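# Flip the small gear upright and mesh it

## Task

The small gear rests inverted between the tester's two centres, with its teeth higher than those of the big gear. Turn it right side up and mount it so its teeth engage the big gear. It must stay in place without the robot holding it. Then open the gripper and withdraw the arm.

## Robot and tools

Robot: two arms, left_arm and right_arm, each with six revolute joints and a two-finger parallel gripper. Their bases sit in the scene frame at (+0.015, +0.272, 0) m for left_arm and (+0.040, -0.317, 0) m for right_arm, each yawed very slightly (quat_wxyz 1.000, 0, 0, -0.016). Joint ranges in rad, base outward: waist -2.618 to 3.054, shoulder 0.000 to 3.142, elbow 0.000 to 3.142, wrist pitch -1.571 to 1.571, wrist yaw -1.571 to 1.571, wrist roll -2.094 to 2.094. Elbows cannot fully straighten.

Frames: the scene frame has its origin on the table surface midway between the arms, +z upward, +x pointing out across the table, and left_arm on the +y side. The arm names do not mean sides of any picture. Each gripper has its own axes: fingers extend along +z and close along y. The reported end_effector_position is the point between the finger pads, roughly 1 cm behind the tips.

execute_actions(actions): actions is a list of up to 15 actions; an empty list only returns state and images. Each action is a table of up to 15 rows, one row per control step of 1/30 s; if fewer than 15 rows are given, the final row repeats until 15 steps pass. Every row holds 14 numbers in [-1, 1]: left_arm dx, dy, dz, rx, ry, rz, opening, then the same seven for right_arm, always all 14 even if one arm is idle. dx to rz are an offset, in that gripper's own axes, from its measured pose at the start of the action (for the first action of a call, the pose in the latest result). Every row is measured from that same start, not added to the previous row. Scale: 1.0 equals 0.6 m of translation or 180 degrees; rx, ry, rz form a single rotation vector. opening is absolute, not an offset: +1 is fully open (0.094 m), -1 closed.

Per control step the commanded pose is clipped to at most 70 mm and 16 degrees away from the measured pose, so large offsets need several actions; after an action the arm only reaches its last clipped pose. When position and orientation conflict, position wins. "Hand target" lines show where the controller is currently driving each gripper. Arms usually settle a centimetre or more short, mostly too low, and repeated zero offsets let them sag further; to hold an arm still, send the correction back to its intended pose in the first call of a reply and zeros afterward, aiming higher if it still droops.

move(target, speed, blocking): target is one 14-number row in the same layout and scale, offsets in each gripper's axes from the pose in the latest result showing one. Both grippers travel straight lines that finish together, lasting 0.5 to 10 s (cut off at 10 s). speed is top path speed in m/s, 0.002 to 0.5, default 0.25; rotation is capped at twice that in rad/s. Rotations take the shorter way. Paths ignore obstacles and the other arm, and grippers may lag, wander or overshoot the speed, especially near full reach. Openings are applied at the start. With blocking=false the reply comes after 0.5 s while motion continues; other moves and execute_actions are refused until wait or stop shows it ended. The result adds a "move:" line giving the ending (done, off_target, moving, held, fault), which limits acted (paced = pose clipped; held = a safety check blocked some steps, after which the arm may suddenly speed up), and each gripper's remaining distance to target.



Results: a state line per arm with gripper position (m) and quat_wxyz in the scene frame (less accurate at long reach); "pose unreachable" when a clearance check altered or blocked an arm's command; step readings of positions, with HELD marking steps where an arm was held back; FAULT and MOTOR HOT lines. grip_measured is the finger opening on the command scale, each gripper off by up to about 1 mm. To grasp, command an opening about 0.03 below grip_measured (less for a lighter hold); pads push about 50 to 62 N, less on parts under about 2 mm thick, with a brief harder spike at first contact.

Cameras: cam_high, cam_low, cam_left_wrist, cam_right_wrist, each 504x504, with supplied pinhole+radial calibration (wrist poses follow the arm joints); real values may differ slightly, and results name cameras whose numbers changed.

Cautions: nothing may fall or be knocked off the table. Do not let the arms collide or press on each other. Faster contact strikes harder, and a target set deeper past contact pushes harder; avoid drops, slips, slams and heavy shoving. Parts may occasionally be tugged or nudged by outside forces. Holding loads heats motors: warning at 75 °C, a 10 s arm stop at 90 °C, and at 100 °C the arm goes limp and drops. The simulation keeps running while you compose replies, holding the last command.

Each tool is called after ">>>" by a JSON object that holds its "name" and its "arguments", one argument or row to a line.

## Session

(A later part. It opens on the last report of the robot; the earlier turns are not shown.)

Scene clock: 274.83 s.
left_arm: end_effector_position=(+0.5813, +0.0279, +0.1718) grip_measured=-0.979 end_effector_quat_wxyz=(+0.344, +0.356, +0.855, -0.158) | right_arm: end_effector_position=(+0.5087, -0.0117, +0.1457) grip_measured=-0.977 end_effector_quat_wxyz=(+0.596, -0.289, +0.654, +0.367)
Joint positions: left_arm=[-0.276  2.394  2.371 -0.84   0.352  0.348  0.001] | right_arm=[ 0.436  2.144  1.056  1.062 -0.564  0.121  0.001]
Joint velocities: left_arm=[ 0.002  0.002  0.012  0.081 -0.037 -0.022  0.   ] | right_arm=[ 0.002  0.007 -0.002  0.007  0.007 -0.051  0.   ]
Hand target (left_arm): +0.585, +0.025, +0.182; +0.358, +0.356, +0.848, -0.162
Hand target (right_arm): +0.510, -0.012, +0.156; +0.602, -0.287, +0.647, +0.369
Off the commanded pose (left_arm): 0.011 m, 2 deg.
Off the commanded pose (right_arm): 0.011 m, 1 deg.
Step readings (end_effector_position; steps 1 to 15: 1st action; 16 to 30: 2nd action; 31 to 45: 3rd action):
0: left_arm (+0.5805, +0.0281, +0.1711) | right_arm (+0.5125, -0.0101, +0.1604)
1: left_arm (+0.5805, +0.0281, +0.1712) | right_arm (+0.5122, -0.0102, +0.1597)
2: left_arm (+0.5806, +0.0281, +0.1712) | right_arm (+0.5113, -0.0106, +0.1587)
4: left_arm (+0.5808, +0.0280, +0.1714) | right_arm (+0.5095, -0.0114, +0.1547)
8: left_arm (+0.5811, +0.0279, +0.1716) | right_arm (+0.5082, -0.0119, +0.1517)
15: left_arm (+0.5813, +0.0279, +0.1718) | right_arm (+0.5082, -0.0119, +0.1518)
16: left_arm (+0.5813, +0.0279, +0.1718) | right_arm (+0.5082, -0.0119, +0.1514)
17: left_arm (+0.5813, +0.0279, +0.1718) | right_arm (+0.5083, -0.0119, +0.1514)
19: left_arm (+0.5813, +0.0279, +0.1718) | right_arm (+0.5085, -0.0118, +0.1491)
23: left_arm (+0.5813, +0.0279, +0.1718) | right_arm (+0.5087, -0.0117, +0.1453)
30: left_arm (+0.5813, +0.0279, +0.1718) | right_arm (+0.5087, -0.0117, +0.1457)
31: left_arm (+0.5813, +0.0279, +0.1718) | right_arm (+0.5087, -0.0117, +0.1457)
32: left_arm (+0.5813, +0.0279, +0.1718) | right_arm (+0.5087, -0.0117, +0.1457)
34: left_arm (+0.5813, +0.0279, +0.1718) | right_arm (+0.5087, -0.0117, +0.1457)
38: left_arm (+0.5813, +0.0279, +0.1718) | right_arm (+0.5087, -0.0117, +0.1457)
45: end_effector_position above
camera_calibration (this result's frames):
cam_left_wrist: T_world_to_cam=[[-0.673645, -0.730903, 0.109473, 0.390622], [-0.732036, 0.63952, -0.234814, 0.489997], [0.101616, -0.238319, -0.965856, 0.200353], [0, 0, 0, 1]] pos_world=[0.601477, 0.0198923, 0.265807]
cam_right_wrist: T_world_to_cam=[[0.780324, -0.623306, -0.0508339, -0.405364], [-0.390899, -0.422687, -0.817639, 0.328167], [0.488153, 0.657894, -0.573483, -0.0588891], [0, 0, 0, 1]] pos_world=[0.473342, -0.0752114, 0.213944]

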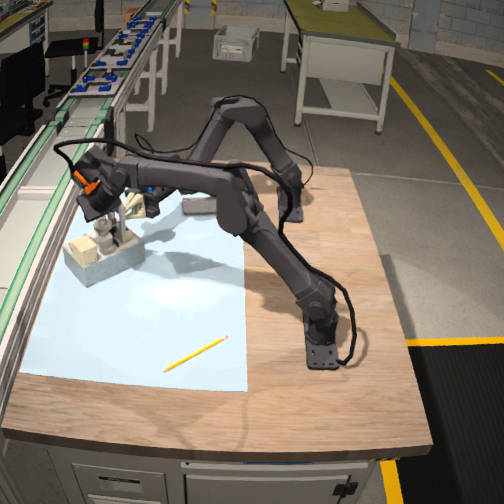

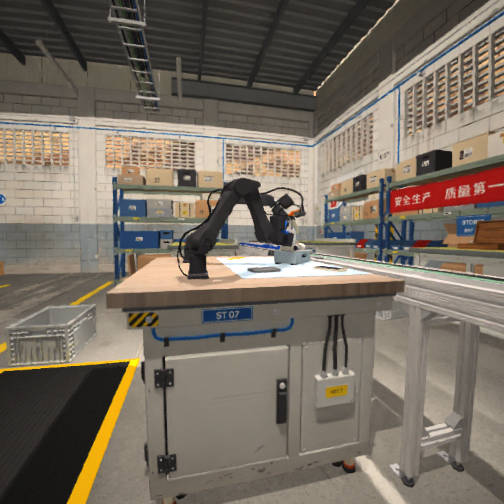

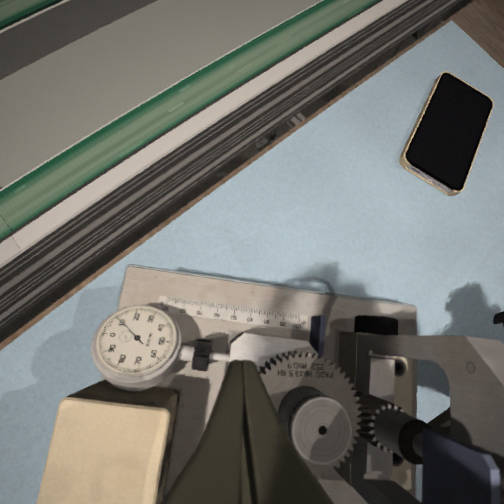

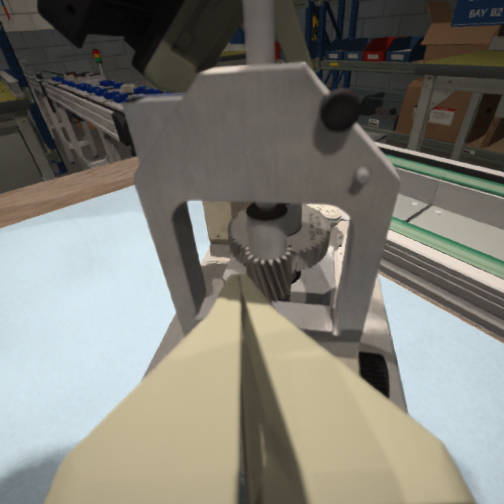

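>>> {"name": "execute_actions", "arguments": {
  "actions": [
    [[-0.018,0,-0.006,0,-0.01,0.005,-1,-0.02,-0.005,0.02,0,-0.006,0,-1]],
    [[-0.018,0.0,-0.006,0,-0.01,0.005,-1,-0.02,-0.005,0.018,0,-0.006,0,-1]]
  ]
}}

>>> {"name": "zoom_image", "arguments": {
  "camera": "cam_left_wrist",
  "region": [300, 370, 440, 490]
}}

Scene clock: 276.00 s.
left_arm: end_effector_position=(+0.5813, +0.0279, +0.1718) grip_measured=-0.979 end_effector_quat_wxyz=(+0.344, +0.356, +0.855, -0.158) | right_arm: end_effector_position=(+0.5146, -0.0068, +0.1512) grip_measured=-0.977 end_effector_quat_wxyz=(+0.592, -0.292, +0.652, +0.373)
Joint positions: left_arm=[-0.276  2.394  2.371 -0.84   0.352  0.348  0.001] | right_arm=[ 0.436  2.152  1.102  1.024 -0.579  0.128  0.001]
Joint velocities: left_arm=[ 0.002  0.002  0.007 -0.007 -0.066 -0.066 -0.   ] | right_arm=[-0.002  0.002  0.012 -0.051 -0.007 -0.007  0.   ]
Hand target (left_arm): +0.585, +0.025, +0.182; +0.359, +0.359, +0.846, -0.160
Hand target (right_arm): +0.524, -0.004, +0.162; +0.605, -0.284, +0.645, +0.370
Off the commanded pose (left_arm): 0.011 m, 2 deg.
Off the commanded pose (right_arm): 0.015 m, 2 deg.
Step readings (end_effector_position; steps 1 to 15: 1st action; 16 to 30: 2nd action):
0: left_arm (+0.5813, +0.0279, +0.1718) | right_arm (+0.5087, -0.0117, +0.1457)
1: left_arm (+0.5813, +0.0279, +0.1718) | right_arm (+0.5092, -0.0115, +0.1459)
2: left_arm (+0.5813, +0.0279, +0.1718) | right_arm (+0.5106, -0.0109, +0.1465)
4: left_arm (+0.5813, +0.0279, +0.1718) | right_arm (+0.5132, -0.0100, +0.1484)
8: left_arm (+0.5813, +0.0279, +0.1718) | right_arm (+0.5147, -0.0095, +0.1507)
15: left_arm (+0.5813, +0.0279, +0.1718) | right_arm (+0.5147, -0.0095, +0.1507)
16: left_arm (+0.5813, +0.0279, +0.1718) | right_arm (+0.5150, -0.0093, +0.1513)
17: left_arm (+0.5813, +0.0279, +0.1718) | right_arm (+0.5148, -0.0087, +0.1512)
19: left_arm (+0.5813, +0.0279, +0.1718) | right_arm (+0.5147, -0.0077, +0.1513)
23: left_arm (+0.5813, +0.0279, +0.1718) | right_arm (+0.5146, -0.0070, +0.1511)
30: end_effector_position above
camera_calibration (this result's frames):
cam_left_wrist: T_world_to_cam=[[-0.673645, -0.730903, 0.109473, 0.390622], [-0.732036, 0.63952, -0.234814, 0.489997], [0.101616, -0.238319, -0.965856, 0.200353], [0, 0, 0, 1]] pos_world=[0.601477, 0.0198923, 0.265807]
cam_right_wrist: T_world_to_cam=[[0.788885, -0.611816, -0.0578119, -0.409941], [-0.389301, -0.424738, -0.817339, 0.336104], [0.475506, 0.667292, -0.573249, -0.0553828], [0, 0, 0, 1]] pos_world=[0.480577, -0.071096, 0.219263]

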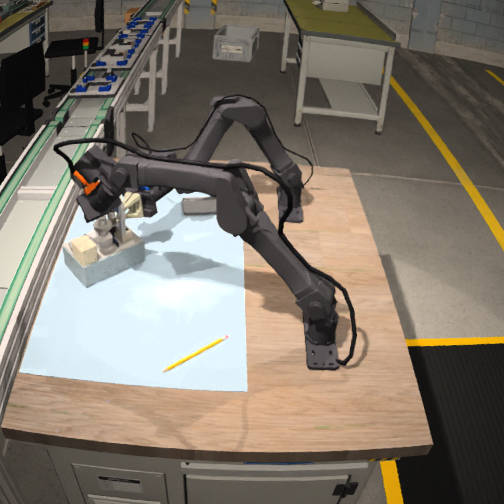

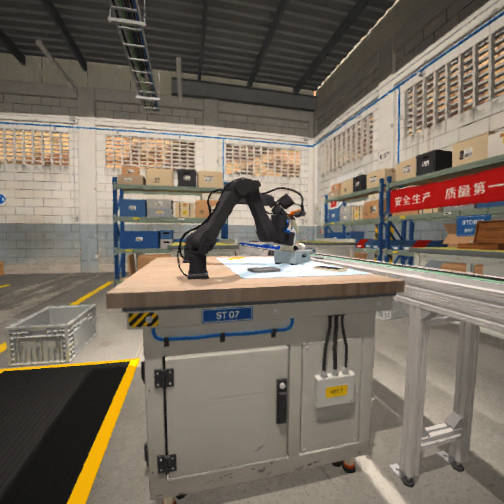

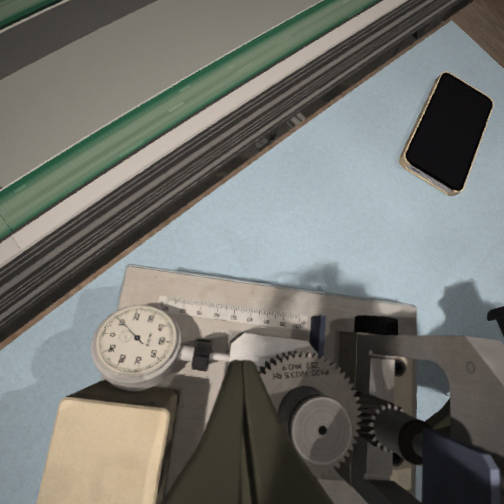

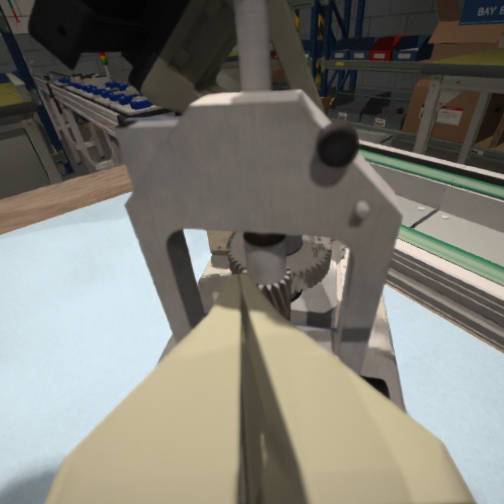

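Region (300, 370, 440, 490) of cam_left_wrist's 504x504 image, scaled by 3.600, with more detail than that image has; it fills the top 432 rows of this view, and the rest is white.

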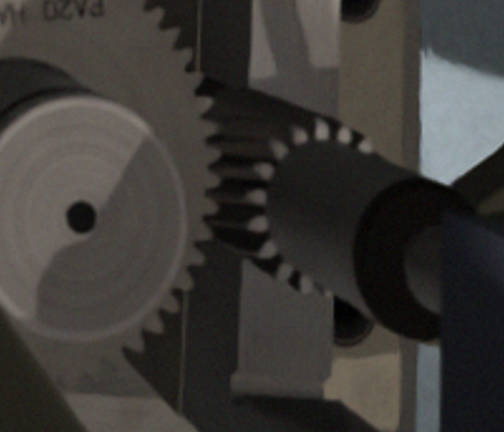

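>>> {"name": "execute_actions", "arguments": {
  "actions": [
    [[-0.1,0,-0.08,0,-0.01,0,-1,-0.02,0.01,-0.03,0,-0.006,0,-1]],
    [[-0.1,0,-0.08,0,-0.01,0,-1,-0.02,0.0,-0.1,0,-0.006,0,-1]],
    [[-0.02,0,-0.08,0,-0.01,0,-1,-0.02,0.0,-0.1,0,-0.006,0,-1]]
  ]
}}

>>> {"name": "finished_scene", "arguments": {
  "scene": 1
}}

Scene clock: 277.70 s.
left_arm: end_effector_position=(+0.5602, +0.0501, +0.3394) grip_measured=-0.979 end_effector_quat_wxyz=(+0.459, +0.316, +0.813, -0.168) | right_arm: end_effector_position=(+0.4517, -0.1147, +0.1629) grip_measured=-0.977 end_effector_quat_wxyz=(+0.594, -0.277, +0.660, +0.367)
Joint positions: left_arm=[-0.245  2.252  2.642 -0.985  0.374  0.263  0.001] | right_arm=[ 0.212  1.85   0.678  1.135 -0.77   0.131  0.001]
Joint velocities: left_arm=[ 0.012 -0.149 -0.505  0.242  0.007 -0.051 -0.   ] | right_arm=[-0.012 -0.007 -0.002 -0.081 -0.051 -0.066  0.   ]
Hand target (left_arm): +0.561, +0.050, +0.353; +0.479, +0.318, +0.800, -0.170
Hand target (right_arm): +0.446, -0.114, +0.170; +0.597, -0.282, +0.652, +0.372
Off the commanded pose (left_arm): 0.013 m, 3 deg.
Off the commanded pose (right_arm): 0.010 m, 1 deg.
elbow stopped short (left arm): the move would have taken joint 3 (elbow) straighter than the controller allows; a more bent joint 3 avoids this.
Step readings (end_effector_position; steps 1 to 15: 1st action; 16 to 30: 2nd action; 31 to 45: 3rd action):
0: left_arm (+0.5813, +0.0279, +0.1718) | right_arm (+0.5146, -0.0068, +0.1512)
1: left_arm (+0.5811, +0.0280, +0.1759) | right_arm (+0.5131, -0.0073, +0.1508)
2: left_arm (+0.5837, +0.0272, +0.1823) | right_arm (+0.5099, -0.0092, +0.1502)
4: left_arm (+0.5908, +0.0251, +0.2054) | right_arm (+0.5043, -0.0116, +0.1497)
8: left_arm (+0.5954, +0.0236, +0.2549) | right_arm (+0.5024, -0.0125, +0.1518)
15: left_arm (+0.5922, +0.0246, +0.2595) | right_arm (+0.5025, -0.0127, +0.1530)
16: left_arm (+0.5919, +0.0248, +0.2592) | right_arm (+0.4998, -0.0159, +0.1529)
17: left_arm (+0.5920, +0.0251, +0.2581) | right_arm (+0.4913, -0.0232, +0.1509)
19: left_arm (+0.5905, +0.0257, +0.2662) | right_arm (+0.4803, -0.0427, +0.1484)
23: left_arm (+0.5861, +0.0271, +0.2974) | right_arm (+0.4795, -0.0648, +0.1515)
30: left_arm (+0.5876, +0.0266, +0.3180) | right_arm (+0.4773, -0.0637, +0.1569)
31: left_arm (+0.5861, +0.0276, +0.3189) | right_arm (+0.4746, -0.0670, +0.1570)
32: left_arm (+0.5826, +0.0297, +0.3182) | right_arm (+0.4668, -0.0743, +0.1558)
34: left_arm (+0.5765, +0.0358, +0.3229) | right_arm (+0.4570, -0.0958, +0.1551)
38: left_arm (+0.5675, +0.0474, +0.3404) | right_arm (+0.4550, -0.1168, +0.1598)
45: end_effector_position above
camera_calibration (this result's frames):
cam_left_wrist: T_world_to_cam=[[-0.64194, -0.762737, 0.0783852, 0.368679], [-0.700217, 0.541507, -0.465259, 0.565007], [0.312424, -0.353555, -0.881697, 0.228774], [0, 0, 0, 1]] pos_world=[0.560822, 0.0561339, 0.435685]
cam_right_wrist: T_world_to_cam=[[0.767879, -0.636614, -0.0713001, -0.416825], [-0.414186, -0.408491, -0.813379, 0.287847], [0.488683, 0.654108, -0.577348, 0.0464936], [0, 0, 0, 1]] pos_world=[0.416573, -0.178186, 0.231252]

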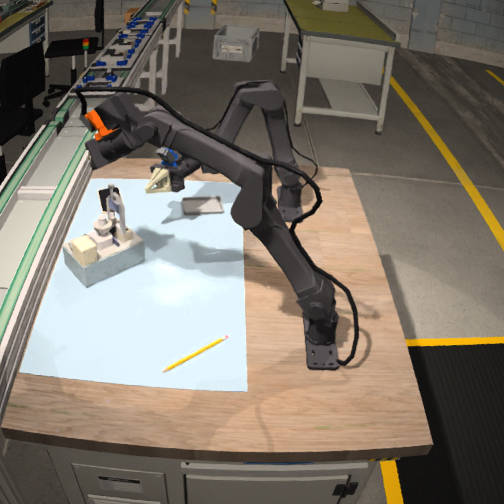

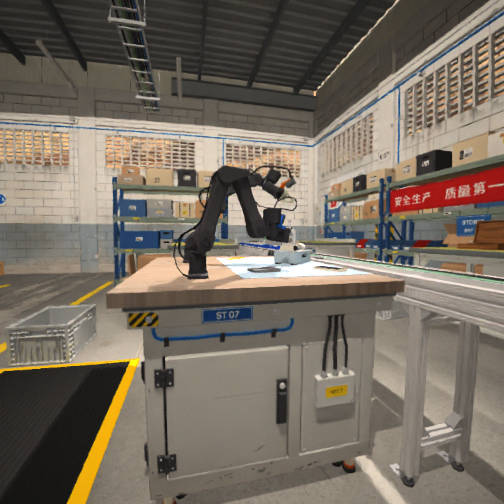

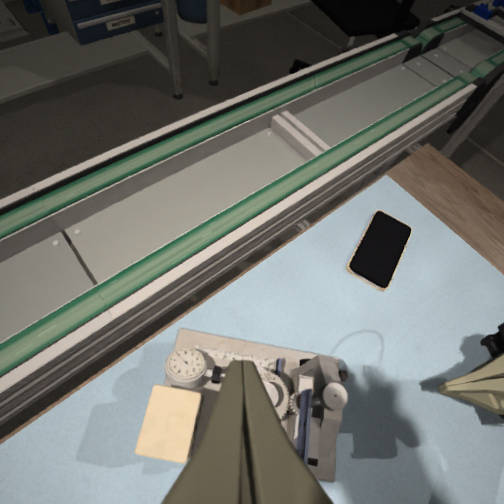

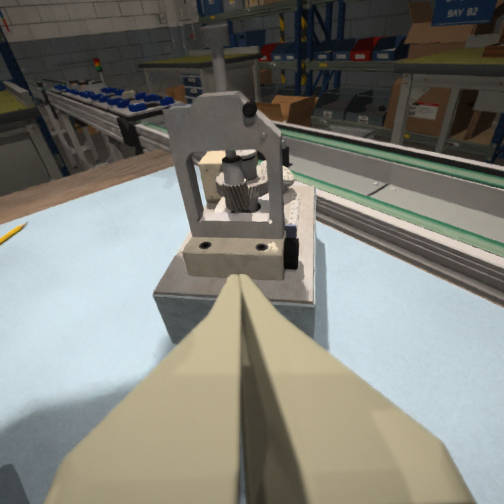

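The scene is finished: the task was done.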